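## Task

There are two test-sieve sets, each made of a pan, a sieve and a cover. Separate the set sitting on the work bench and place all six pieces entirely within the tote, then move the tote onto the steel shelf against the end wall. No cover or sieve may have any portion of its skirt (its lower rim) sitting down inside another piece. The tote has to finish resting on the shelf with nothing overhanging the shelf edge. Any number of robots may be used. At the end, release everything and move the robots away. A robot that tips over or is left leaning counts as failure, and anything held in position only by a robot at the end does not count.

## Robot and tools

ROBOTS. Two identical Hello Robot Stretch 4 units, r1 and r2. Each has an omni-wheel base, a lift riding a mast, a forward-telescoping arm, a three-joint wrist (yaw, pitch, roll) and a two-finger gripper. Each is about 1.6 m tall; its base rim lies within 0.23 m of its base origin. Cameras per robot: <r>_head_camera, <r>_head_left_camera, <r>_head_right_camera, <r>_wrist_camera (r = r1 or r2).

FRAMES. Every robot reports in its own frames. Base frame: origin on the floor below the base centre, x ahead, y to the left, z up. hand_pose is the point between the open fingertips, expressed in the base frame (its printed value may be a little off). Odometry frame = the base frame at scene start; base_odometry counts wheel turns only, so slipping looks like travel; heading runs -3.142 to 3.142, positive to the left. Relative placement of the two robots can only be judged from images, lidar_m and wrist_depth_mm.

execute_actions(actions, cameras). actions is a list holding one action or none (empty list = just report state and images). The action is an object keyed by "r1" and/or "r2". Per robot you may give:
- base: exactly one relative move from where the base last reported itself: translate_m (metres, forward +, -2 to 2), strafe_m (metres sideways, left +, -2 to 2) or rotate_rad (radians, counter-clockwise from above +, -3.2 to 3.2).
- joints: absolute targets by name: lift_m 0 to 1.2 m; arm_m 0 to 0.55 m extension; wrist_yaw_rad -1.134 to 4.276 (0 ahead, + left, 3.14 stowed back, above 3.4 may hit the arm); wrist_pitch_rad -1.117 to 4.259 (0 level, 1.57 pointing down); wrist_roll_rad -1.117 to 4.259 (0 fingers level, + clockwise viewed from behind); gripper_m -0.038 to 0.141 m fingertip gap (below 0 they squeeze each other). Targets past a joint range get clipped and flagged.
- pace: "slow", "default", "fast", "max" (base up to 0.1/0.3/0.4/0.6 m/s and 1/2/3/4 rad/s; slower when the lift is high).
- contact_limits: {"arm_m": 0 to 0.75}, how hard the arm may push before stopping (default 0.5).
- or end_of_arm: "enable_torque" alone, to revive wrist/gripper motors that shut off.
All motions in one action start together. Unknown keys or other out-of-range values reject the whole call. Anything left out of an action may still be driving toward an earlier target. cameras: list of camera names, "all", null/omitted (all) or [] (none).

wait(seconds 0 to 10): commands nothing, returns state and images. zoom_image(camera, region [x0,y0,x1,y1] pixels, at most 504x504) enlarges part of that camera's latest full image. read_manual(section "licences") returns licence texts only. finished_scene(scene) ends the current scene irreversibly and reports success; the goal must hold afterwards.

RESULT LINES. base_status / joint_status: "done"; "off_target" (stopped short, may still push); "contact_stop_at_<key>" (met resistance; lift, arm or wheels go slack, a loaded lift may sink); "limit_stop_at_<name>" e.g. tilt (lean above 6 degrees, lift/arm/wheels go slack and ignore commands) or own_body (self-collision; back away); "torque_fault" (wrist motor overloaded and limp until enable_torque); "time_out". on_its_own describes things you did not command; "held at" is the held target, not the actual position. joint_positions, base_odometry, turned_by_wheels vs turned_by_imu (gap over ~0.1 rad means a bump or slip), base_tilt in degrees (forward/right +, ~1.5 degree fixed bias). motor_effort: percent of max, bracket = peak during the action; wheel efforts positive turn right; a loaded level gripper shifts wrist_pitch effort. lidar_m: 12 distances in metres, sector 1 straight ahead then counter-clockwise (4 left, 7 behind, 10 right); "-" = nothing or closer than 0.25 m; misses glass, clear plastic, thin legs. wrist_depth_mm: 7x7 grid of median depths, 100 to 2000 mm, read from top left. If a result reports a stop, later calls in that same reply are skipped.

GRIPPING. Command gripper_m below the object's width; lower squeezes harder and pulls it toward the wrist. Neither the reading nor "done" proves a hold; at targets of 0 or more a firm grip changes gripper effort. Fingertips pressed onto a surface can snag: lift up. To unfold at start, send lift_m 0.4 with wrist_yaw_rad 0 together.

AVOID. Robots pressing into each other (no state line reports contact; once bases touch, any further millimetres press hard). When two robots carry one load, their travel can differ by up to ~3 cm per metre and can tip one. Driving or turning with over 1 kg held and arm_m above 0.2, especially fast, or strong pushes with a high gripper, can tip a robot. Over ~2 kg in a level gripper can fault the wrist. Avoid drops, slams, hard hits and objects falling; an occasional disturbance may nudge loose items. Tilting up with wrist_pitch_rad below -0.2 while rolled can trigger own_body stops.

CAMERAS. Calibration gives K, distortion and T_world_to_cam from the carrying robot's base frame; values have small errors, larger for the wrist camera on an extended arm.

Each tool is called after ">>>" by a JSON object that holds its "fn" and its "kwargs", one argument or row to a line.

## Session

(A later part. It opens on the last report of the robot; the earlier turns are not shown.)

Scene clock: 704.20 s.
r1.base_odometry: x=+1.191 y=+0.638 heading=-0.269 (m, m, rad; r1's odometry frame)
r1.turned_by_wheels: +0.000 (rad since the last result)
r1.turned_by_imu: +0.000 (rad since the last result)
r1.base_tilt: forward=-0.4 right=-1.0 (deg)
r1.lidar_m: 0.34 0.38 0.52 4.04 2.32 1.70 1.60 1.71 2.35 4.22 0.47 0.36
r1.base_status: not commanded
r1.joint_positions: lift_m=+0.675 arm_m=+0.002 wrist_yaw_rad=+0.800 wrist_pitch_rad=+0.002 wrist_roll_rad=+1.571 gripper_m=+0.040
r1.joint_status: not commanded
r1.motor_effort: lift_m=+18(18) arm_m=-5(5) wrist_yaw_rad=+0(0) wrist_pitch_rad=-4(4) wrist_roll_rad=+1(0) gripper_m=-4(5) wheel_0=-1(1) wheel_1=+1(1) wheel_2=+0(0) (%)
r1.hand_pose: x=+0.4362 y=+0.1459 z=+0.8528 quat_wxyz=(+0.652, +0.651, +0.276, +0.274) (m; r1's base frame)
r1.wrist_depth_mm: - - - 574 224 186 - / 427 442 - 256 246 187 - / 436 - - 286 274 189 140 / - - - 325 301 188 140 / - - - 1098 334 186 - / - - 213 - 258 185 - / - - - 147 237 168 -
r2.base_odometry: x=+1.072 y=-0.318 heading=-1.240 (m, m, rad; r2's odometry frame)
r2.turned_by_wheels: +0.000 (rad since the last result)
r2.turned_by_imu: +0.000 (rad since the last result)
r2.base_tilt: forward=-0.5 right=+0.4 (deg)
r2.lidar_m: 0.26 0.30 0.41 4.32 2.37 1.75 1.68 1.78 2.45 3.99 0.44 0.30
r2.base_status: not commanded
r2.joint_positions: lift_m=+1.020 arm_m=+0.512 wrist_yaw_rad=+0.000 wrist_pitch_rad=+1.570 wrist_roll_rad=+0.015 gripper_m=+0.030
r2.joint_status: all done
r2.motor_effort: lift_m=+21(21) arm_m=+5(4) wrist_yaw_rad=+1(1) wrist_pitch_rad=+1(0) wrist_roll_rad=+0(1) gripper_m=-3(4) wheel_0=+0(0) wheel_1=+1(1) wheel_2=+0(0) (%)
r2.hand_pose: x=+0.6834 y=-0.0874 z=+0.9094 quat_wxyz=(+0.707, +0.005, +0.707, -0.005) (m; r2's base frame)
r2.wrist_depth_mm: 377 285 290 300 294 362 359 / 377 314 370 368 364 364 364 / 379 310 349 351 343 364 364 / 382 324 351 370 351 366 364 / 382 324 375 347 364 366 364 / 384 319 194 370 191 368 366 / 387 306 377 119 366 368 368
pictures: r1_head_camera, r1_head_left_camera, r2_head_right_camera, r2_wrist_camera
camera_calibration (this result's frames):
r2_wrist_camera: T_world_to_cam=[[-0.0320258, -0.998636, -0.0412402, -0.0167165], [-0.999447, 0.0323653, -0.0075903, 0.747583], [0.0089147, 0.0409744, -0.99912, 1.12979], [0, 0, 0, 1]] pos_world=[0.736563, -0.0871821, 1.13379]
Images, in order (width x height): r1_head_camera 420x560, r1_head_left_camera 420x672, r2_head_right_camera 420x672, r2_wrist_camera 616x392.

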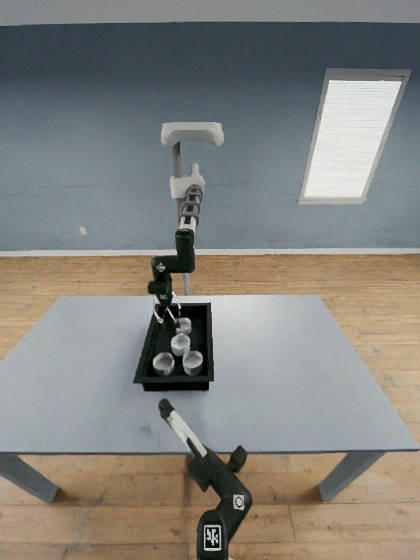

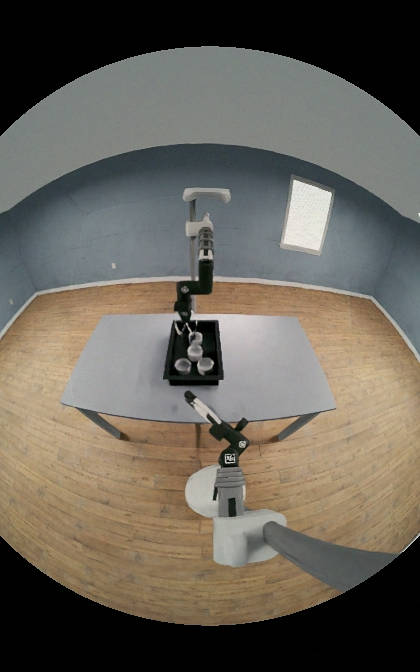

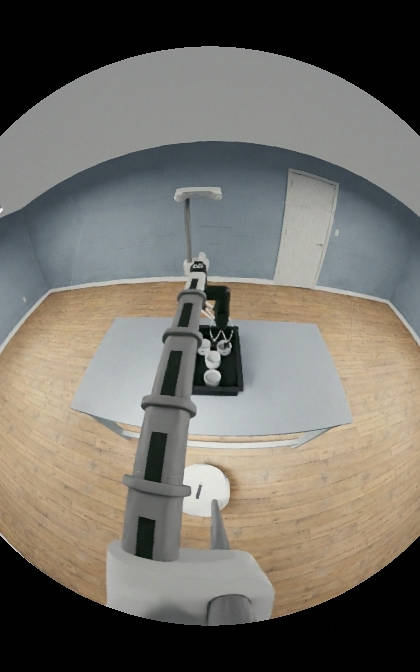

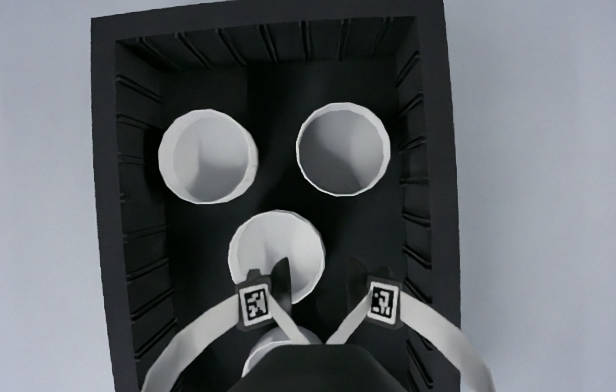

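>>> {"fn": "zoom_image", "kwargs": {
  "camera": "r1_head_camera",
  "region": [120, 340, 240, 450]
}}

>>> {"fn": "execute_actions", "kwargs": {
  "actions": [
    {"r2": {"base": {"translate_m": -0.08}, "joints": {"arm_m": 0.0, "wrist_pitch_rad": 0.0, "wrist_roll_rad": 1.571, "wrist_yaw_rad": -0.25, "gripper_m": 0.04}, "pace": "fast"}}
  ],
  "cameras": []
}}

>>> {"fn": "execute_actions", "kwargs": {
  "actions": [
    {"r2": {"base": {"strafe_m": 0.103}, "joints": {"lift_m": 0.675}, "pace": "fast"}}
  ],
  "cameras": ["r2_wrist_camera", "r2_head_camera", "r1_head_camera"]
}}

Region (120, 340, 240, 450) of r1_head_camera's 420x560 image, scaled by 4.200, with more detail than that image has; it fills the top 462 rows of this view, and the rest is white.

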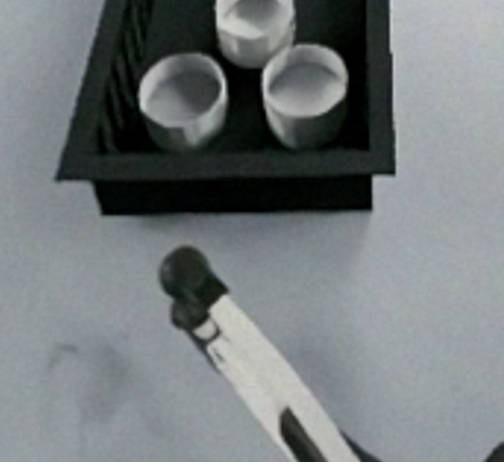

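Scene clock: 765.97 s.
r1.base_odometry: x=+1.191 y=+0.638 heading=-0.269 (m, m, rad; r1's odometry frame)
r1.turned_by_wheels: +0.000 (rad since the last result)
r1.turned_by_imu: -0.001 (rad since the last result)
r1.base_tilt: forward=-0.4 right=-1.0 (deg)
r1.lidar_m: 0.37 0.35 0.52 4.06 2.32 1.72 1.61 1.72 2.32 4.24 0.51 0.39
r1.base_status: not commanded
r1.joint_positions: lift_m=+0.675 arm_m=+0.002 wrist_yaw_rad=+0.800 wrist_pitch_rad=+0.002 wrist_roll_rad=+1.571 gripper_m=+0.040
r1.joint_status: not commanded
r1.motor_effort: lift_m=+18(19) arm_m=-5(5) wrist_yaw_rad=+0(0) wrist_pitch_rad=-4(5) wrist_roll_rad=+2(0) gripper_m=-6(5) wheel_0=-1(1) wheel_1=+1(1) wheel_2=+0(0) (%)
r1.hand_pose: x=+0.4362 y=+0.1459 z=+0.8528 quat_wxyz=(+0.652, +0.651, +0.276, +0.274) (m; r1's base frame)
r1.wrist_depth_mm: - - - 574 224 186 - / - - - 257 246 188 - / - - - 286 272 189 140 / - - - 325 300 188 140 / - - - 1138 334 186 - / - - 212 - 257 184 - / - - - 147 237 169 -
r2.base_odometry: x=+1.046 y=-0.243 heading=-1.240 (m, m, rad; r2's odometry frame)
r2.turned_by_wheels: +0.000 (rad since the last result)
r2.turned_by_imu: -0.001 (rad since the last result)
r2.base_tilt: forward=-0.4 right=+0.3 (deg)
r2.lidar_m: 0.34 0.37 0.53 4.30 2.27 1.65 1.60 1.67 2.32 3.97 0.52 0.41
r2.base_status: done
r2.joint_positions: lift_m=+1.020 arm_m=+0.001 wrist_yaw_rad=-0.250 wrist_pitch_rad=+0.003 wrist_roll_rad=+1.571 gripper_m=+0.040
r2.joint_status: all done
r2.motor_effort: lift_m=+21(21) arm_m=-4(4) wrist_yaw_rad=+1(3) wrist_pitch_rad=-8(16) wrist_roll_rad=+0(5) gripper_m=+0(6) wheel_0=+0(4) wheel_1=+0(3) wheel_2=-1(7) (%)
r2.hand_pose: x=+0.4295 y=-0.1561 z=+1.1972 quat_wxyz=(+0.701, +0.702, -0.087, -0.089) (m; r2's base frame)
r2.wrist_depth_mm: 1756 - - - - 931 647 / 1756 - - - - 960 654 / 1756 - - - - 976 661 / 1808 - - - - - 668 / 1756 - - - - - 647 / 1708 - 196 - 194 732 640 / 1756 - 1255 119 - 691 591
pictures: none
No camera images: the call's "cameras" was empty. Leave "cameras" out to get every camera's image.

Scene clock: 767.90 s.
r1.base_odometry: x=+1.191 y=+0.638 heading=-0.269 (m, m, rad; r1's odometry frame)
r1.turned_by_wheels: +0.000 (rad since the last result)
r1.turned_by_imu: +0.000 (rad since the last result)
r1.base_tilt: forward=-0.4 right=-1.0 (deg)
r1.lidar_m: 0.34 0.38 0.49 4.07 2.31 1.69 1.62 1.69 2.33 4.27 0.50 0.37
r1.base_status: not commanded
r1.joint_positions: lift_m=+0.675 arm_m=+0.002 wrist_yaw_rad=+0.800 wrist_pitch_rad=+0.002 wrist_roll_rad=+1.571 gripper_m=+0.040
r1.joint_status: not commanded
r1.motor_effort: lift_m=+19(18) arm_m=-5(5) wrist_yaw_rad=+0(1) wrist_pitch_rad=-4(4) wrist_roll_rad=+1(1) gripper_m=-5(5) wheel_0=-1(1) wheel_1=+1(1) wheel_2=+0(0) (%)
r1.hand_pose: x=+0.4362 y=+0.1459 z=+0.8528 quat_wxyz=(+0.652, +0.651, +0.276, +0.274) (m; r1's base frame)
r1.wrist_depth_mm: - - - 574 224 186 - / - - - 256 245 187 - / - - - 287 274 189 141 / - - - 325 300 187 140 / - - - 1098 334 187 - / - - 213 - 257 184 - / - - - 147 239 169 -
r2.base_odometry: x=+1.143 y=-0.209 heading=-1.240 (m, m, rad; r2's odometry frame)
r2.turned_by_wheels: +0.000 (rad since the last result)
r2.turned_by_imu: -0.001 (rad since the last result)
r2.base_tilt: forward=-0.4 right=+0.4 (deg)
r2.lidar_m: 0.32 0.36 0.49 4.21 2.27 1.69 1.59 1.64 2.30 4.10 0.51 0.39
r2.base_status: done
r2.joint_positions: lift_m=+0.675 arm_m=+0.001 wrist_yaw_rad=-0.250 wrist_pitch_rad=+0.002 wrist_roll_rad=+1.571 gripper_m=+0.040
r2.joint_status: all done
r2.motor_effort: lift_m=+14(20) arm_m=-4(4) wrist_yaw_rad=+1(2) wrist_pitch_rad=-8(9) wrist_roll_rad=+0(1) gripper_m=-5(3) wheel_0=+1(7) wheel_1=-2(6) wheel_2=-1(4) (%)
r2.hand_pose: x=+0.4295 y=-0.1561 z=+0.8528 quat_wxyz=(+0.701, +0.702, -0.087, -0.089) (m; r2's base frame)
r2.wrist_depth_mm: - - - - 413 209 253 / - - - - 421 208 244 / - - - - 427 196 232 / - - - - 379 197 221 / - - - - 368 197 177 / - 1464 196 357 194 181 169 / - 1229 1336 119 340 165 -
pictures: r1_head_camera, r2_head_camera, r2_wrist_camera
camera_calibration (this result's frames):
r2_wrist_camera: T_world_to_cam=[[0.0418718, 0.00718507, -0.999097, 0.846372], [0.254004, 0.967043, 0.0175998, 0.0816766], [0.966296, -0.254511, 0.0386668, -0.264062], [0, 0, 0, 1]] pos_world=[0.198977, -0.152273, 0.854381]
Images, in order (width x height): r1_head_camera 420x560, r2_head_camera 420x560, r2_wrist_camera 616x392.

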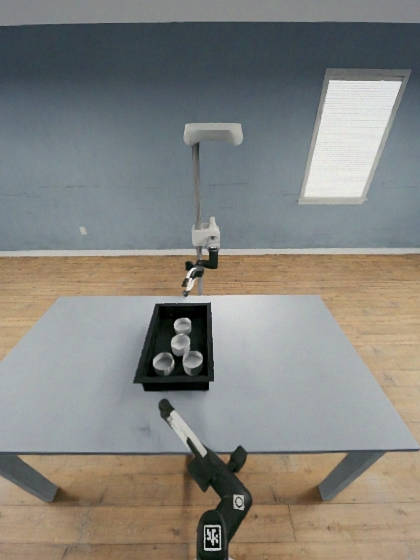

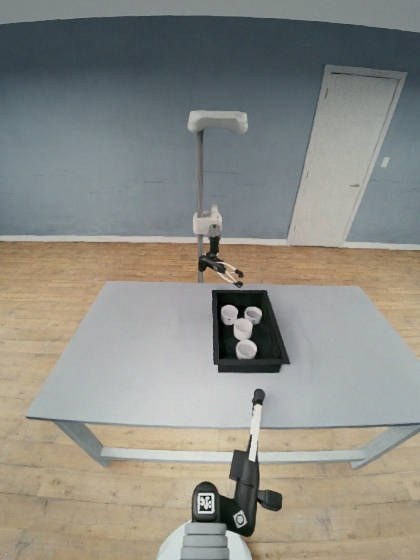

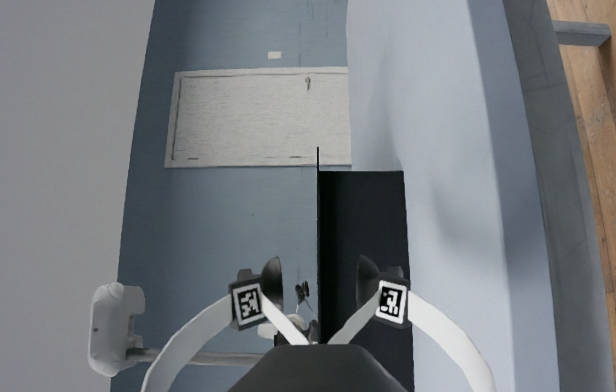

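>>> {"fn": "execute_actions", "kwargs": {
  "actions": [
    {"r1": {"base": {"strafe_m": -0.012}, "joints": {"arm_m": 0.08}, "contact_limits": {"arm_m": 0.1}, "pace": "slow"}, "r2": {"joints": {"arm_m": 0.105}, "contact_limits": {"arm_m": 0.1}, "pace": "slow"}}
  ],
  "cameras": ["r1_wrist_camera", "r2_wrist_camera", "r2_head_camera", "r1_head_camera"]
}}

>>> {"fn": "zoom_image", "kwargs": {
  "camera": "r1_head_camera",
  "region": [120, 290, 240, 420]
}}

>>> {"fn": "zoom_image", "kwargs": {
  "camera": "r2_head_camera",
  "region": [190, 270, 310, 400]
}}

Scene clock: 803.00 s.
r1.base_odometry: x=+1.188 y=+0.627 heading=-0.269 (m, m, rad; r1's odometry frame)
r1.turned_by_wheels: +0.000 (rad since the last result)
r1.turned_by_imu: -0.001 (rad since the last result)
r1.base_tilt: forward=-0.4 right=-1.0 (deg)
r1.lidar_m: 0.34 0.36 0.48 4.07 2.31 1.68 1.61 1.69 2.36 4.24 0.52 0.36
r1.base_status: done
r1.joint_positions: lift_m=+0.675 arm_m=+0.079 wrist_yaw_rad=+0.800 wrist_pitch_rad=+0.002 wrist_roll_rad=+1.571 gripper_m=+0.040
r1.joint_status: all done
r1.motor_effort: lift_m=+19(18) arm_m=+6(5) wrist_yaw_rad=+0(0) wrist_pitch_rad=-4(5) wrist_roll_rad=+0(1) gripper_m=-4(5) wheel_0=+3(6) wheel_1=-4(4) wheel_2=+0(2) (%)
r1.contact_limits: arm_m 0.1
r1.hand_pose: x=+0.5137 y=+0.1459 z=+0.8528 quat_wxyz=(+0.652, +0.651, +0.276, +0.275) (m; r1's base frame)
r1.wrist_depth_mm: - - - 252 229 185 - / - - - 191 174 171 - / - - - 191 182 174 143 / - - - 216 206 187 139 / - - - 249 236 185 - / - - 213 298 255 183 - / - - - 147 237 168 -
r2.base_odometry: x=+1.143 y=-0.209 heading=-1.240 (m, m, rad; r2's odometry frame)
r2.turned_by_wheels: +0.000 (rad since the last result)
r2.turned_by_imu: -0.001 (rad since the last result)
r2.base_tilt: forward=-0.5 right=+0.4 (deg)
r2.lidar_m: 0.36 0.39 0.51 4.19 2.23 1.67 1.58 1.68 2.32 4.10 0.51 0.40
r2.base_status: not commanded
r2.joint_positions: lift_m=+0.675 arm_m=+0.104 wrist_yaw_rad=-0.250 wrist_pitch_rad=+0.002 wrist_roll_rad=+1.571 gripper_m=+0.040
r2.joint_status: all done
r2.motor_effort: lift_m=+13(13) arm_m=+5(3) wrist_yaw_rad=+2(2) wrist_pitch_rad=-8(7) wrist_roll_rad=+1(0) gripper_m=+3(2) wheel_0=+1(1) wheel_1=-2(2) wheel_2=-1(1) (%)
r2.contact_limits: arm_m 0.1
r2.hand_pose: x=+0.5330 y=-0.1561 z=+0.8528 quat_wxyz=(+0.701, +0.702, -0.087, -0.089) (m; r2's base frame)
r2.wrist_depth_mm: - - - - 404 189 - / - - - - 415 191 - / - - - - 289 194 - / - - - - 277 196 - / - - - - 266 195 - / - - 196 257 194 180 - / - 1182 - 119 248 158 -
pictures: r1_head_camera, r1_wrist_camera, r2_head_camera, r2_wrist_camera
camera_calibration (this result's frames):
r1_wrist_camera: T_world_to_cam=[[0.00766793, -0.0115303, -0.999904, 0.850078], [-0.686422, 0.727075, -0.0136481, 0.317925], [0.727163, 0.686461, -0.00233948, -0.244896], [0, 0, 0, 1]] pos_world=[0.389792, -0.0532421, 0.853763]
r2_wrist_camera: T_world_to_cam=[[0.041873, 0.00718961, -0.999097, 0.842041], [0.254003, 0.967043, 0.0176044, 0.0553985], [0.966297, -0.254511, 0.0386668, -0.364017], [0, 0, 0, 1]] pos_world=[0.302418, -0.152273, 0.854381]
Images, in order (width x height): r1_head_camera 420x560, r1_wrist_camera 616x392, r2_head_camera 420x560, r2_wrist_camera 616x392.

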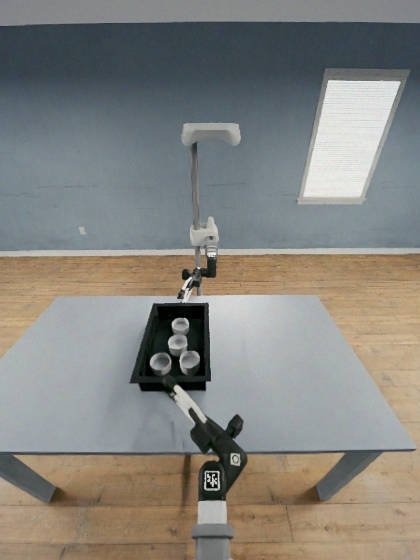

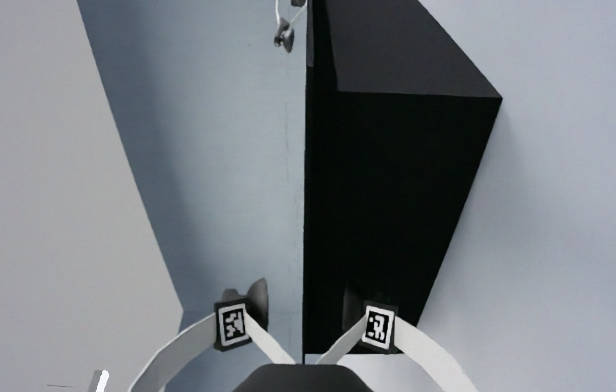

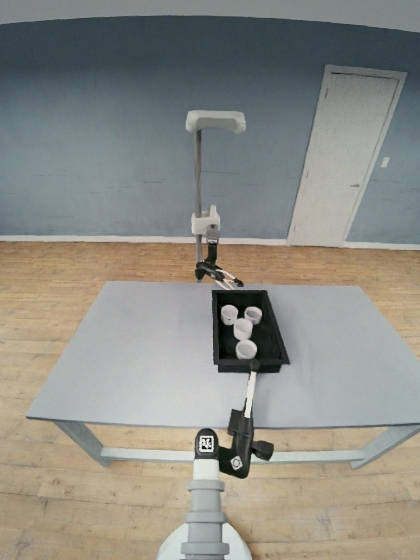

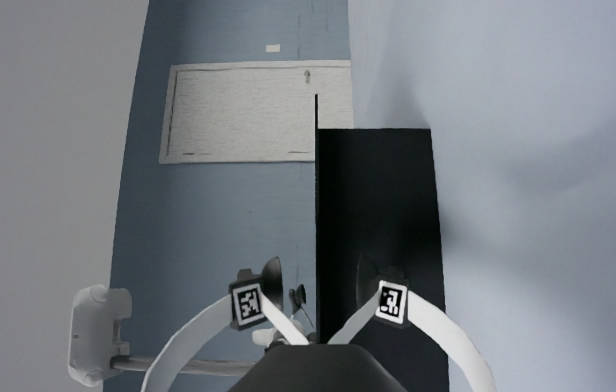

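Region (120, 290, 240, 420) of r1_head_camera's 420x560 image, scaled by 3.877, with more detail than that image has; it fills the left 465 columns of this view, and the rest is white.

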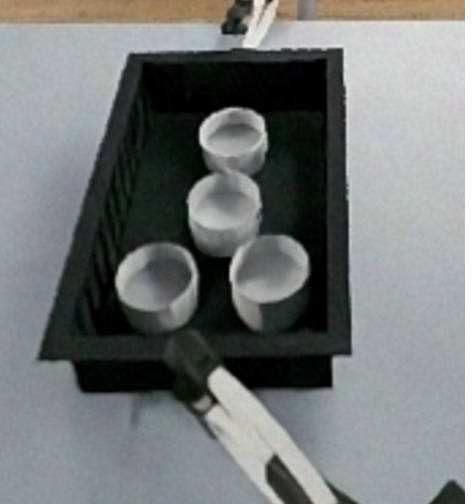

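Region (190, 270, 310, 400) of r2_head_camera's 420x560 image, scaled by 3.877, with more detail than that image has; it fills the left 465 columns of this view, and the rest is white.

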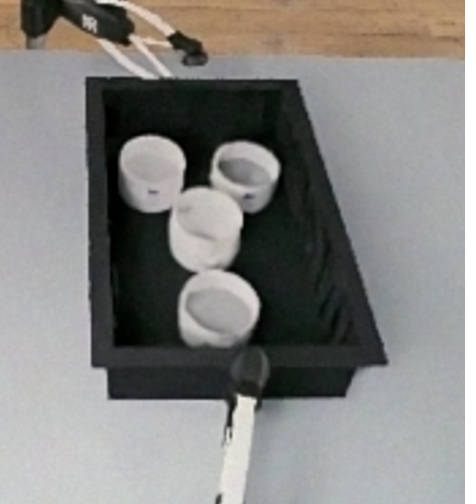

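>>> {"fn": "execute_actions", "kwargs": {
  "actions": [
    {"r1": {"joints": {"arm_m": 0.091, "lift_m": 0.677, "gripper_m": 0.012}, "contact_limits": {"arm_m": 0.1}, "pace": "slow"}, "r2": {"joints": {"arm_m": 0.118, "lift_m": 0.677, "gripper_m": 0.012}, "contact_limits": {"arm_m": 0.1}, "pace": "slow"}}
  ],
  "cameras": ["r1_wrist_camera", "r2_wrist_camera", "r2_head_camera", "r1_head_camera"]
}}

>>> {"fn": "zoom_image", "kwargs": {
  "camera": "r1_head_camera",
  "region": [130, 350, 220, 410]
}}

>>> {"fn": "zoom_image", "kwargs": {
  "camera": "r2_head_camera",
  "region": [210, 335, 300, 395]
}}

Scene clock: 821.60 s.
r1.base_odometry: x=+1.188 y=+0.627 heading=-0.269 (m, m, rad; r1's odometry frame)
r1.turned_by_wheels: +0.000 (rad since the last result)
r1.turned_by_imu: -0.001 (rad since the last result)
r1.base_tilt: forward=-0.4 right=-1.0 (deg)
r1.lidar_m: 0.32 0.36 0.48 4.03 2.33 1.66 1.61 1.71 2.35 4.22 0.50 0.37
r1.base_status: not commanded
r1.joint_positions: lift_m=+0.677 arm_m=+0.090 wrist_yaw_rad=+0.800 wrist_pitch_rad=+0.002 wrist_roll_rad=+1.571 gripper_m=+0.012
r1.joint_status: all done
r1.motor_effort: lift_m=+24(24) arm_m=+6(8) wrist_yaw_rad=-1(0) wrist_pitch_rad=-5(4) wrist_roll_rad=+0(0) gripper_m=-6(4) wheel_0=+3(3) wheel_1=-4(4) wheel_2=+0(0) (%)
r1.contact_limits: arm_m 0.1
r1.hand_pose: x=+0.5247 y=+0.1459 z=+0.8544 quat_wxyz=(+0.652, +0.651, +0.276, +0.275) (m; r1's base frame)
r1.wrist_depth_mm: - - - 504 231 188 - / - - - 544 175 169 - / - - - 559 170 166 142 / - - - 202 191 182 141 / - - - 233 219 189 144 / - - - 211 248 185 - / - - 181 157 180 171 -
r2.base_odometry: x=+1.143 y=-0.209 heading=-1.240 (m, m, rad; r2's odometry frame)
r2.turned_by_wheels: +0.000 (rad since the last result)
r2.turned_by_imu: -0.001 (rad since the last result)
r2.base_tilt: forward=-0.5 right=+0.3 (deg)
r2.lidar_m: 0.34 0.37 0.50 4.21 2.27 1.65 1.59 1.67 2.34 4.09 0.55 0.39
r2.base_status: not commanded
r2.joint_positions: lift_m=+0.677 arm_m=+0.117 wrist_yaw_rad=-0.250 wrist_pitch_rad=+0.002 wrist_roll_rad=+1.571 gripper_m=+0.012
r2.joint_status: all done
r2.motor_effort: lift_m=+21(21) arm_m=+4(6) wrist_yaw_rad=+1(2) wrist_pitch_rad=-7(8) wrist_roll_rad=-1(0) gripper_m=-6(7) wheel_0=+1(1) wheel_1=-1(2) wheel_2=-1(1) (%)
r2.contact_limits: arm_m 0.1
r2.hand_pose: x=+0.5460 y=-0.1561 z=+0.8542 quat_wxyz=(+0.701, +0.702, -0.087, -0.089) (m; r2's base frame)
r2.wrist_depth_mm: - - - - 413 191 - / - - - - 421 195 - / - - - - 273 197 - / - - - - 263 198 - / - - - - 254 198 - / - - - 207 187 196 - / - 1182 1182 121 236 156 -
pictures: r1_head_camera, r1_wrist_camera, r2_head_camera, r2_wrist_camera
camera_calibration (this result's frames):
r1_wrist_camera: T_world_to_cam=[[0.00766802, -0.0115302, -0.999904, 0.851557], [-0.686422, 0.727075, -0.0136481, 0.325499], [0.727163, 0.686461, -0.00233936, -0.252894], [0, 0, 0, 1]] pos_world=[0.400795, -0.0532421, 0.855326]
r2_wrist_camera: T_world_to_cam=[[0.0418728, 0.00718954, -0.999097, 0.842866], [0.254003, 0.967043, 0.0176043, 0.0520723], [0.966297, -0.25451, 0.0386667, -0.376632], [0, 0, 0, 1]] pos_world=[0.315419, -0.152273, 0.855751]
Images, in order (width x height): r1_head_camera 420x560, r1_wrist_camera 616x392, r2_head_camera 420x560, r2_wrist_camera 616x392.

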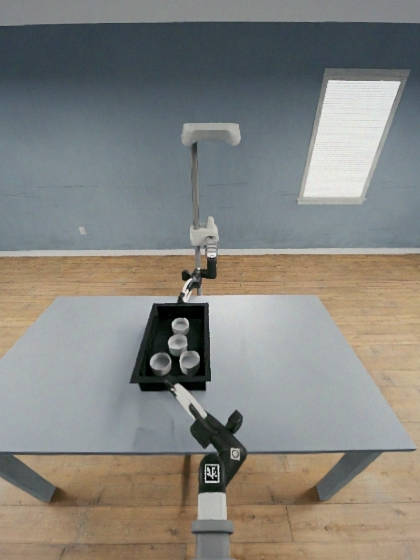

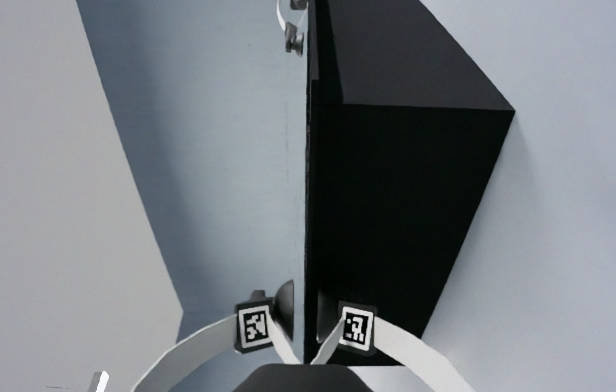

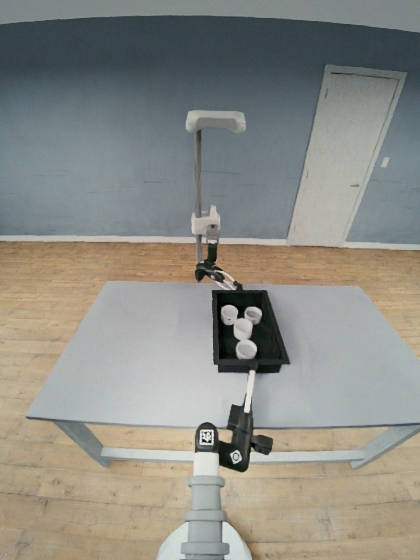

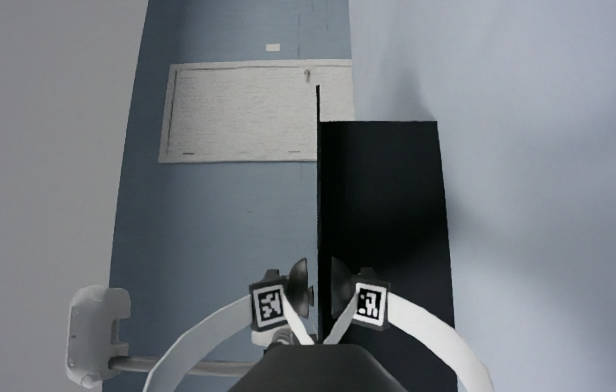

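Region (130, 350, 220, 410) of r1_head_camera's 420x560 image, scaled by 5.600, with more detail than that image has.

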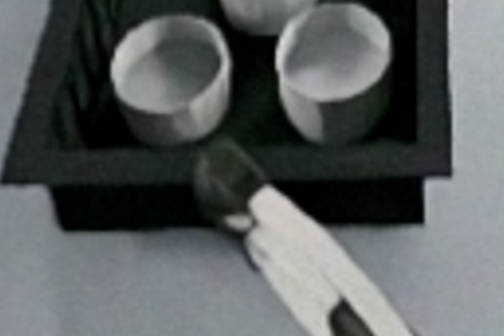

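Region (210, 335, 300, 395) of r2_head_camera's 420x560 image, scaled by 5.600, with more detail than that image has.

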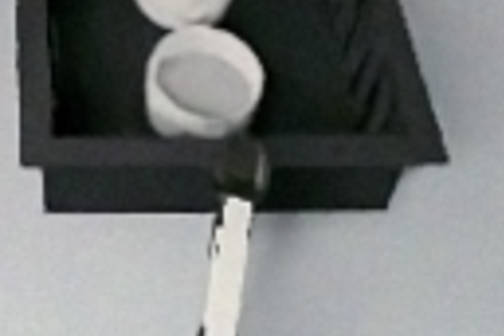

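>>> {"fn": "execute_actions", "kwargs": {
  "actions": [
    {"r1": {"joints": {"arm_m": 0.100}, "contact_limits": {"arm_m": 0.05}, "pace": "slow"}, "r2": {"joints": {"arm_m": 0.128}, "contact_limits": {"arm_m": 0.05}, "pace": "slow"}}
  ],
  "cameras": ["r2_head_camera", "r1_head_camera"]
}}

>>> {"fn": "zoom_image", "kwargs": {
  "camera": "r1_head_camera",
  "region": [130, 350, 220, 410]
}}

>>> {"fn": "zoom_image", "kwargs": {
  "camera": "r2_head_camera",
  "region": [210, 335, 300, 395]
}}

Scene clock: 830.13 s.
r1.base_odometry: x=+1.188 y=+0.627 heading=-0.269 (m, m, rad; r1's odometry frame)
r1.turned_by_wheels: +0.000 (rad since the last result)
r1.turned_by_imu: -0.001 (rad since the last result)
r1.base_tilt: forward=-0.4 right=-1.0 (deg)
r1.lidar_m: 0.34 0.35 0.48 4.04 2.29 1.72 1.63 1.69 2.32 4.24 0.52 0.36
r1.base_status: not commanded
r1.joint_positions: lift_m=+0.677 arm_m=+0.099 wrist_yaw_rad=+0.803 wrist_pitch_rad=+0.003 wrist_roll_rad=+1.571 gripper_m=+0.012
r1.joint_status: all done
r1.motor_effort: lift_m=+23(24) arm_m=+7(9) wrist_yaw_rad=-8(8) wrist_pitch_rad=-6(6) wrist_roll_rad=+0(1) gripper_m=-5(7) wheel_0=+3(3) wheel_1=-3(4) wheel_2=+0(0) (%)
r1.contact_limits: arm_m 0.05
r1.hand_pose: x=+0.5329 y=+0.1467 z=+0.8542 quat_wxyz=(+0.651, +0.651, +0.277, +0.275) (m; r1's base frame)
r1.wrist_depth_mm: - - - 496 227 186 - / - - - 539 174 168 - / - - - 171 163 161 141 / - - - 193 183 176 141 / - - - 223 210 187 143 / - - - 215 238 185 - / - - 180 156 180 169 -
r2.base_odometry: x=+1.143 y=-0.209 heading=-1.240 (m, m, rad; r2's odometry frame)
r2.turned_by_wheels: +0.000 (rad since the last result)
r2.turned_by_imu: -0.001 (rad since the last result)
r2.base_tilt: forward=-0.4 right=+0.4 (deg)
r2.lidar_m: 0.35 0.38 0.52 4.21 2.28 1.65 1.58 1.62 2.33 4.10 0.53 0.38
r2.base_status: not commanded
r2.joint_positions: lift_m=+0.677 arm_m=+0.127 wrist_yaw_rad=-0.253 wrist_pitch_rad=+0.003 wrist_roll_rad=+1.571 gripper_m=+0.012
r2.joint_status: all done
r2.motor_effort: lift_m=+21(22) arm_m=+7(8) wrist_yaw_rad=+12(12) wrist_pitch_rad=-9(8) wrist_roll_rad=+0(1) gripper_m=-4(7) wheel_0=+1(2) wheel_1=-2(2) wheel_2=-2(3) (%)
r2.contact_limits: arm_m 0.05
r2.hand_pose: x=+0.5551 y=-0.1570 z=+0.8540 quat_wxyz=(+0.701, +0.702, -0.088, -0.090) (m; r2's base frame)
r2.wrist_depth_mm: - - - - 407 189 - / - - - - 415 193 - / - - - - 264 195 - / - - - - 252 196 - / - - - - 243 196 - / - - - 207 187 193 - / - 1182 1160 122 225 159 -
pictures: r1_head_camera, r2_head_camera
Images, in order (width x height): r1_head_camera 420x560, r2_head_camera 420x560.

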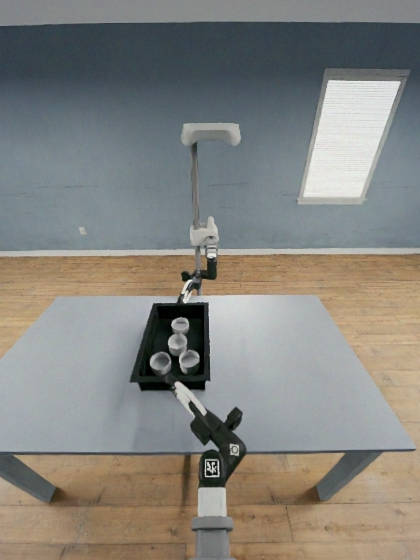

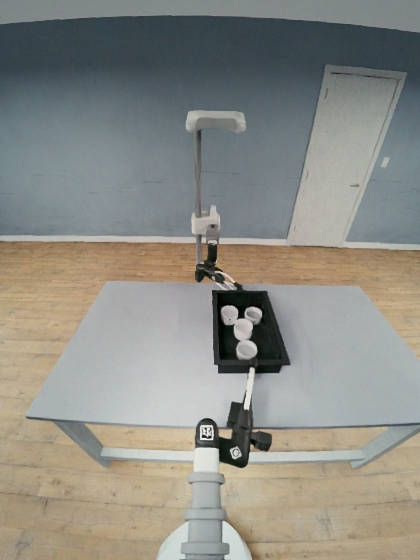

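Region (130, 350, 220, 410) of r1_head_camera's 420x560 image, scaled by 5.600, with more detail than that image has.

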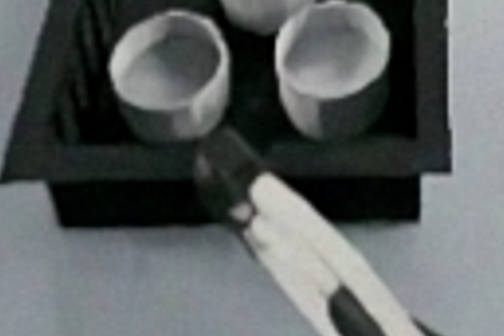

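Region (210, 335, 300, 395) of r2_head_camera's 420x560 image, scaled by 5.600, with more detail than that image has.

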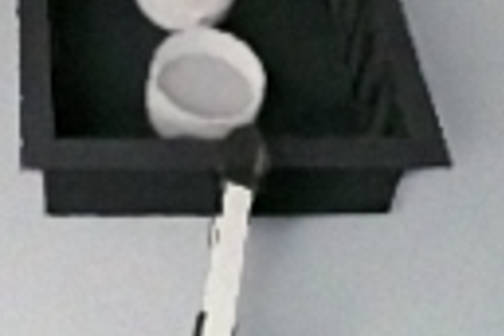

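>>> {"fn": "execute_actions", "kwargs": {
  "actions": [
    {"r1": {"joints": {"arm_m": 0.104, "gripper_m": -0.035}, "contact_limits": {"arm_m": 0.2}, "pace": "slow"}, "r2": {"joints": {"arm_m": 0.134, "gripper_m": -0.035}, "contact_limits": {"arm_m": 0.2}, "pace": "slow"}}
  ],
  "cameras": ["r1_wrist_camera", "r2_wrist_camera"]
}}

Scene clock: 844.60 s.
r1.base_odometry: x=+1.188 y=+0.627 heading=-0.269 (m, m, rad; r1's odometry frame)
r1.turned_by_wheels: +0.000 (rad since the last result)
r1.turned_by_imu: -0.001 (rad since the last result)
r1.base_tilt: forward=-0.4 right=-1.0 (deg)
r1.lidar_m: 0.34 0.35 0.52 4.06 2.31 1.69 1.63 1.69 2.34 4.23 0.50 0.35
r1.base_status: not commanded
r1.joint_positions: lift_m=+0.677 arm_m=+0.103 wrist_yaw_rad=+0.799 wrist_pitch_rad=+0.003 wrist_roll_rad=+1.572 gripper_m=-0.034
r1.joint_status: all done
r1.motor_effort: lift_m=+24(24) arm_m=+4(9) wrist_yaw_rad=+2(18) wrist_pitch_rad=-6(14) wrist_roll_rad=-1(2) gripper_m=-22(23) wheel_0=+3(3) wheel_1=-2(3) wheel_2=+0(0) (%)
r1.contact_limits: arm_m 0.2
r1.hand_pose: x=+0.5381 y=+0.1457 z=+0.8542 quat_wxyz=(+0.652, +0.651, +0.276, +0.274) (m; r1's base frame)
r1.wrist_depth_mm: - - - 488 213 187 - / - - - 539 160 162 - / - - - 554 157 157 142 / - - - 186 177 173 142 / - - - 213 202 189 145 / - - - 203 229 185 - / - - - 176 178 159 -
r2.base_odometry: x=+1.143 y=-0.209 heading=-1.240 (m, m, rad; r2's odometry frame)
r2.turned_by_wheels: +0.000 (rad since the last result)
r2.turned_by_imu: -0.001 (rad since the last result)
r2.base_tilt: forward=-0.4 right=+0.3 (deg)
r2.lidar_m: 0.31 0.38 0.51 4.20 2.26 1.64 1.59 1.64 2.36 4.09 0.55 0.39
r2.base_status: not commanded
r2.joint_positions: lift_m=+0.677 arm_m=+0.133 wrist_yaw_rad=-0.248 wrist_pitch_rad=+0.002 wrist_roll_rad=+1.571 gripper_m=-0.034
r2.joint_status: all done
r2.motor_effort: lift_m=+21(21) arm_m=+3(6) wrist_yaw_rad=-6(25) wrist_pitch_rad=-6(17) wrist_roll_rad=+0(0) gripper_m=-19(21) wheel_0=+1(2) wheel_1=-2(2) wheel_2=-1(5) (%)
r2.contact_limits: arm_m 0.2
r2.hand_pose: x=+0.5627 y=-0.1554 z=+0.8543 quat_wxyz=(+0.702, +0.702, -0.087, -0.088) (m; r2's base frame)
r2.wrist_depth_mm: - - - - 418 193 - / - - - - 424 196 - / - - - - 253 198 - / - - - - 244 199 145 / - - - - 235 200 - / - - 185 202 180 183 - / - 1160 1182 121 218 157 -
pictures: r1_wrist_camera, r2_wrist_camera
camera_calibration (this result's frames):
r1_wrist_camera: T_world_to_cam=[[0.00667933, -0.0113306, -0.999913, 0.851808], [-0.685689, 0.727782, -0.0128273, 0.333723], [0.727864, 0.685715, -0.00290819, -0.262267], [0, 0, 0, 1]] pos_world=[0.414036, -0.0533856, 0.855253]
r2_wrist_camera: T_world_to_cam=[[0.0422407, 0.00720276, -0.999082, 0.842079], [0.251427, 0.967716, 0.0176069, 0.0487202], [0.966954, -0.25194, 0.039066, -0.392899], [0, 0, 0, 1]] pos_world=[0.332096, -0.1522, 0.855797]
Images, in order (width x height): r1_wrist_camera 616x392, r2_wrist_camera 616x392.

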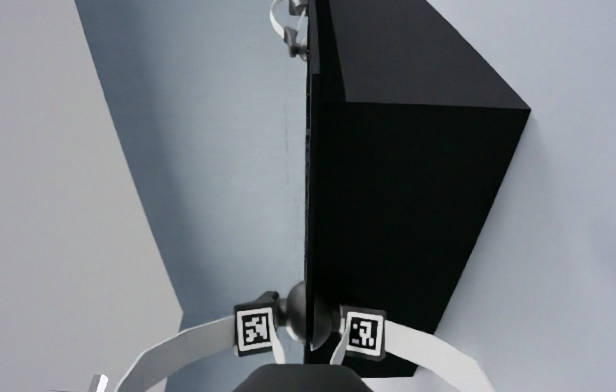

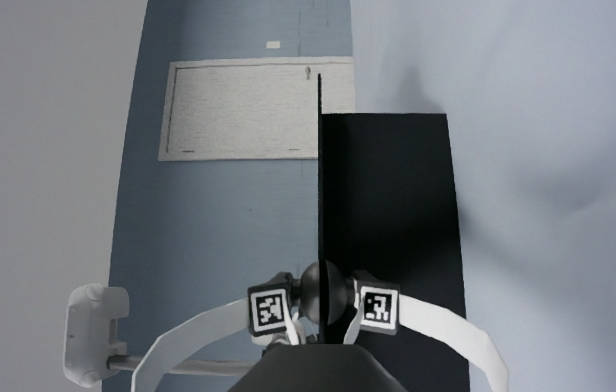

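>>> {"fn": "execute_actions", "kwargs": {
  "actions": [
    {"r1": {"joints": {"lift_m": 0.72, "arm_m": 0.106}, "contact_limits": {"arm_m": 0.2}, "pace": "slow"}, "r2": {"joints": {"lift_m": 0.72, "arm_m": 0.136}, "contact_limits": {"arm_m": 0.2}, "pace": "slow"}}
  ],
  "cameras": ["r1_wrist_camera", "r2_wrist_camera", "r1_head_camera", "r2_head_camera"]
}}

Scene clock: 850.57 s.
r1.base_odometry: x=+1.188 y=+0.627 heading=-0.269 (m, m, rad; r1's odometry frame)
r1.turned_by_wheels: +0.000 (rad since the last result)
r1.turned_by_imu: -0.001 (rad since the last result)
r1.base_tilt: forward=-0.4 right=-1.0 (deg)
r1.lidar_m: 0.31 0.36 0.50 4.07 2.28 1.71 1.62 1.70 2.34 4.23 0.52 0.36
r1.base_status: not commanded
r1.joint_positions: lift_m=+0.720 arm_m=+0.105 wrist_yaw_rad=+0.801 wrist_pitch_rad=+0.009 wrist_roll_rad=+1.572 gripper_m=-0.034
r1.joint_status: all done
r1.motor_effort: lift_m=+27(26) arm_m=+7(9) wrist_yaw_rad=-4(4) wrist_pitch_rad=-23(25) wrist_roll_rad=-1(1) gripper_m=-21(23) wheel_0=+3(3) wheel_1=-2(2) wheel_2=+0(0) (%)
r1.contact_limits: arm_m 0.2
r1.hand_pose: x=+0.5393 y=+0.1464 z=+0.8952 quat_wxyz=(+0.652, +0.650, +0.279, +0.273) (m; r1's base frame)
r1.wrist_depth_mm: - - - 500 215 238 - / - - - 544 161 165 195 / - - - 559 157 156 195 / - - - 462 176 181 195 / - - - 392 202 217 194 / - - - 202 221 246 197 / - - 176 152 182 212 -
r2.base_odometry: x=+1.143 y=-0.209 heading=-1.240 (m, m, rad; r2's odometry frame)
r2.turned_by_wheels: +0.000 (rad since the last result)
r2.turned_by_imu: -0.001 (rad since the last result)
r2.base_tilt: forward=-0.5 right=+0.3 (deg)
r2.lidar_m: 0.35 0.37 0.51 4.20 2.26 1.65 1.59 1.66 2.30 4.10 0.51 0.39
r2.base_status: not commanded
r2.joint_positions: lift_m=+0.720 arm_m=+0.135 wrist_yaw_rad=-0.252 wrist_pitch_rad=+0.009 wrist_roll_rad=+1.571 gripper_m=-0.035
r2.joint_status: all done
r2.on_its_own: wrist_pitch_rad is at rest, and its effort (-27) is outside its rest range (-23 to +23)
r2.motor_effort: lift_m=+23(24) arm_m=+5(8) wrist_yaw_rad=+7(6) wrist_pitch_rad=-27(29) wrist_roll_rad=+1(0) gripper_m=-16(22) wheel_0=+1(1) wheel_1=-2(2) wheel_2=-2(2) (%)
r2.contact_limits: arm_m 0.2
r2.hand_pose: x=+0.5636 y=-0.1565 z=+0.8952 quat_wxyz=(+0.701, +0.702, -0.086, -0.092) (m; r2's base frame)
r2.wrist_depth_mm: - - - - 574 273 - / - - - - 585 278 203 / - - - - 256 260 206 / - - - - 245 246 207 / - - - - 236 244 207 / - - - 199 181 229 205 / - 1118 1160 164 218 214 -
pictures: r1_head_camera, r1_wrist_camera, r2_head_camera, r2_wrist_camera
camera_calibration (this result's frames):
r1_wrist_camera: T_world_to_cam=[[0.00228977, -0.0158752, -0.999871, 0.895765], [-0.687695, 0.725882, -0.0130999, 0.336132], [0.725996, 0.687637, -0.00925523, -0.257057], [0, 0, 0, 1]] pos_world=[0.415728, -0.0530102, 0.897674]
r2_wrist_camera: T_world_to_cam=[[0.0356637, 0.00872879, -0.999326, 0.887037], [0.255728, 0.966589, 0.0175692, 0.0462885], [0.966091, -0.256182, 0.0322399, -0.389702], [0, 0, 0, 1]] pos_world=[0.333016, -0.152319, 0.898189]
Images, in order (width x height): r1_head_camera 420x560, r1_wrist_camera 616x392, r2_head_camera 420x560, r2_wrist_camera 616x392.

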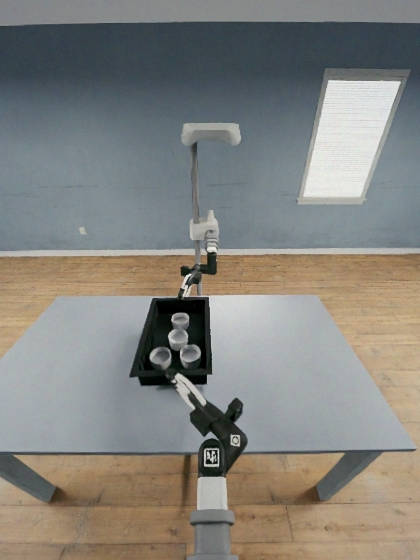

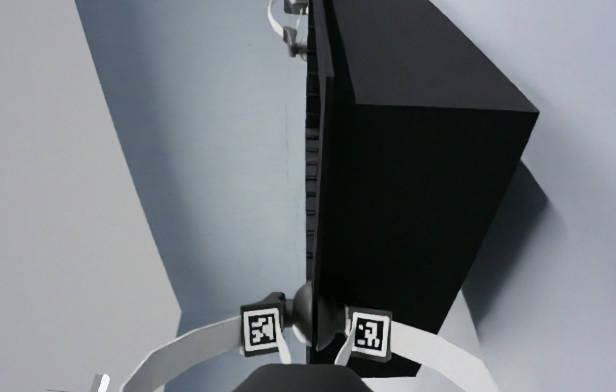

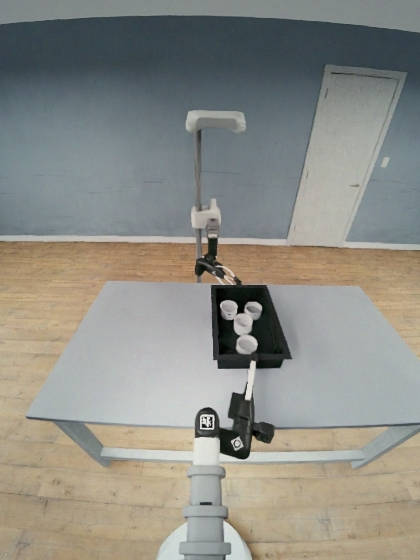

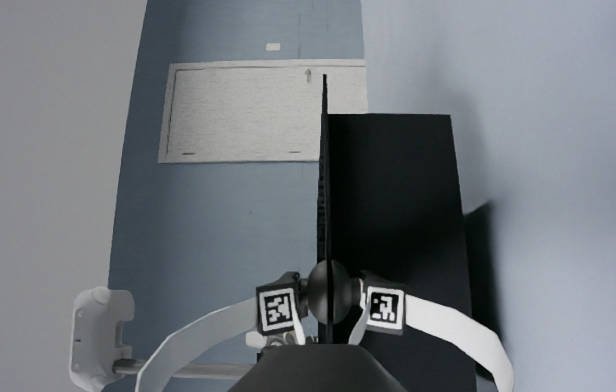

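>>> {"fn": "execute_actions", "kwargs": {
  "actions": [
    {"r1": {"base": {"strafe_m": 0.5}, "pace": "default"}, "r2": {"base": {"strafe_m": -0.5}, "pace": "default"}}
  ],
  "cameras": ["r1_wrist_camera", "r2_wrist_camera", "r1_head_camera", "r2_head_camera"]
}}

Scene clock: 885.53 s.
r1.base_odometry: x=+1.321 y=+1.109 heading=-0.269 (m, m, rad; r1's odometry frame)
r1.turned_by_wheels: +0.000 (rad since the last result)
r1.turned_by_imu: +0.002 (rad since the last result)
r1.base_tilt: forward=-0.4 right=-1.0 (deg)
r1.lidar_m: 0.34 0.36 0.50 3.58 2.31 1.70 1.62 1.69 2.35 4.73 0.49 0.35
r1.base_status: done
r1.joint_positions: lift_m=+0.720 arm_m=+0.105 wrist_yaw_rad=+0.804 wrist_pitch_rad=+0.009 wrist_roll_rad=+1.572 gripper_m=-0.034
r1.joint_status: not commanded
r1.on_its_own: wrist_pitch_rad is at rest, and its effort (-24) is outside its rest range (-23 to +23)
r1.motor_effort: lift_m=+25(26) arm_m=+7(7) wrist_yaw_rad=-13(11) wrist_pitch_rad=-24(24) wrist_roll_rad=+0(1) gripper_m=-21(21) wheel_0=+3(8) wheel_1=+3(11) wheel_2=+0(1) (%)
r1.hand_pose: x=+0.5389 y=+0.1470 z=+0.8952 quat_wxyz=(+0.652, +0.650, +0.280, +0.273) (m; r1's base frame)
r1.wrist_depth_mm: - - - 488 213 230 - / - - - 554 161 165 194 / - - - 569 156 156 195 / - - - 462 175 180 195 / - - - 394 201 218 195 / - - - 203 222 246 198 / - - 177 153 181 212 -
r2.base_odometry: x=+0.671 y=-0.371 heading=-1.240 (m, m, rad; r2's odometry frame)
r2.turned_by_wheels: +0.000 (rad since the last result)
r2.turned_by_imu: -0.002 (rad since the last result)
r2.base_tilt: forward=-0.5 right=+0.4 (deg)
r2.lidar_m: 0.34 0.38 0.49 4.71 2.26 1.67 1.59 1.68 2.34 3.58 0.53 0.40
r2.base_status: done
r2.joint_positions: lift_m=+0.720 arm_m=+0.135 wrist_yaw_rad=-0.255 wrist_pitch_rad=+0.009 wrist_roll_rad=+1.571 gripper_m=-0.035
r2.joint_status: not commanded
r2.on_its_own: wrist_yaw_rad is at rest, and its effort (+17) is outside its rest range (-13 to +13); wrist_pitch_rad is at rest, and its effort (-26) is outside its rest range (-23 to +23)
r2.motor_effort: lift_m=+22(23) arm_m=+5(5) wrist_yaw_rad=+17(16) wrist_pitch_rad=-26(26) wrist_roll_rad=+1(0) gripper_m=-21(16) wheel_0=+0(8) wheel_1=+0(7) wheel_2=-4(2) (%)
r2.hand_pose: x=+0.5630 y=-0.1574 z=+0.8953 quat_wxyz=(+0.701, +0.702, -0.087, -0.093) (m; r2's base frame)
r2.wrist_depth_mm: - - - - - 271 - / - - - - - 277 203 / - - - - 256 260 206 / - - - - 245 247 206 / - - - - 236 243 207 / - - - 198 182 229 205 / - 1118 1160 164 218 214 -
pictures: r1_head_camera, r1_wrist_camera, r2_head_camera, r2_wrist_camera
camera_calibration (this result's frames):
r1_wrist_camera: T_world_to_cam=[[0.00232815, -0.0158699, -0.999871, 0.895812], [-0.689453, 0.724212, -0.0131, 0.336626], [0.724327, 0.689394, -0.00925548, -0.256604], [0, 0, 0, 1]] pos_world=[0.415867, -0.0526707, 0.897732]
r2_wrist_camera: T_world_to_cam=[[0.035697, 0.00869228, -0.999325, 0.887126], [0.258938, 0.965733, 0.0176496, 0.0452309], [0.965234, -0.259393, 0.032223, -0.389433], [0, 0, 0, 1]] pos_world=[0.332514, -0.152408, 0.898278]
Images, in order (width x height): r1_head_camera 420x560, r1_wrist_camera 616x392, r2_head_camera 420x560, r2_wrist_camera 616x392.

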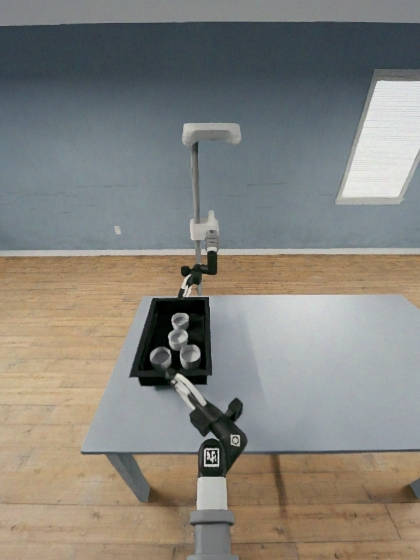

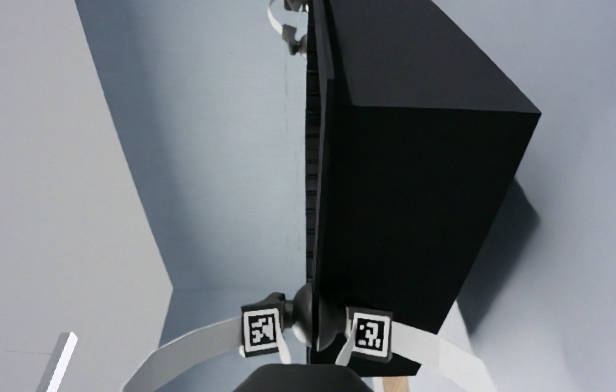

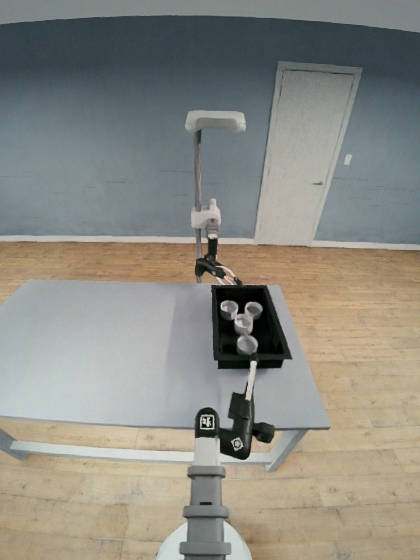

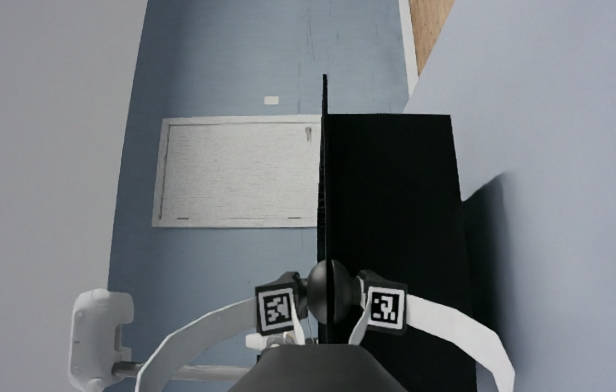

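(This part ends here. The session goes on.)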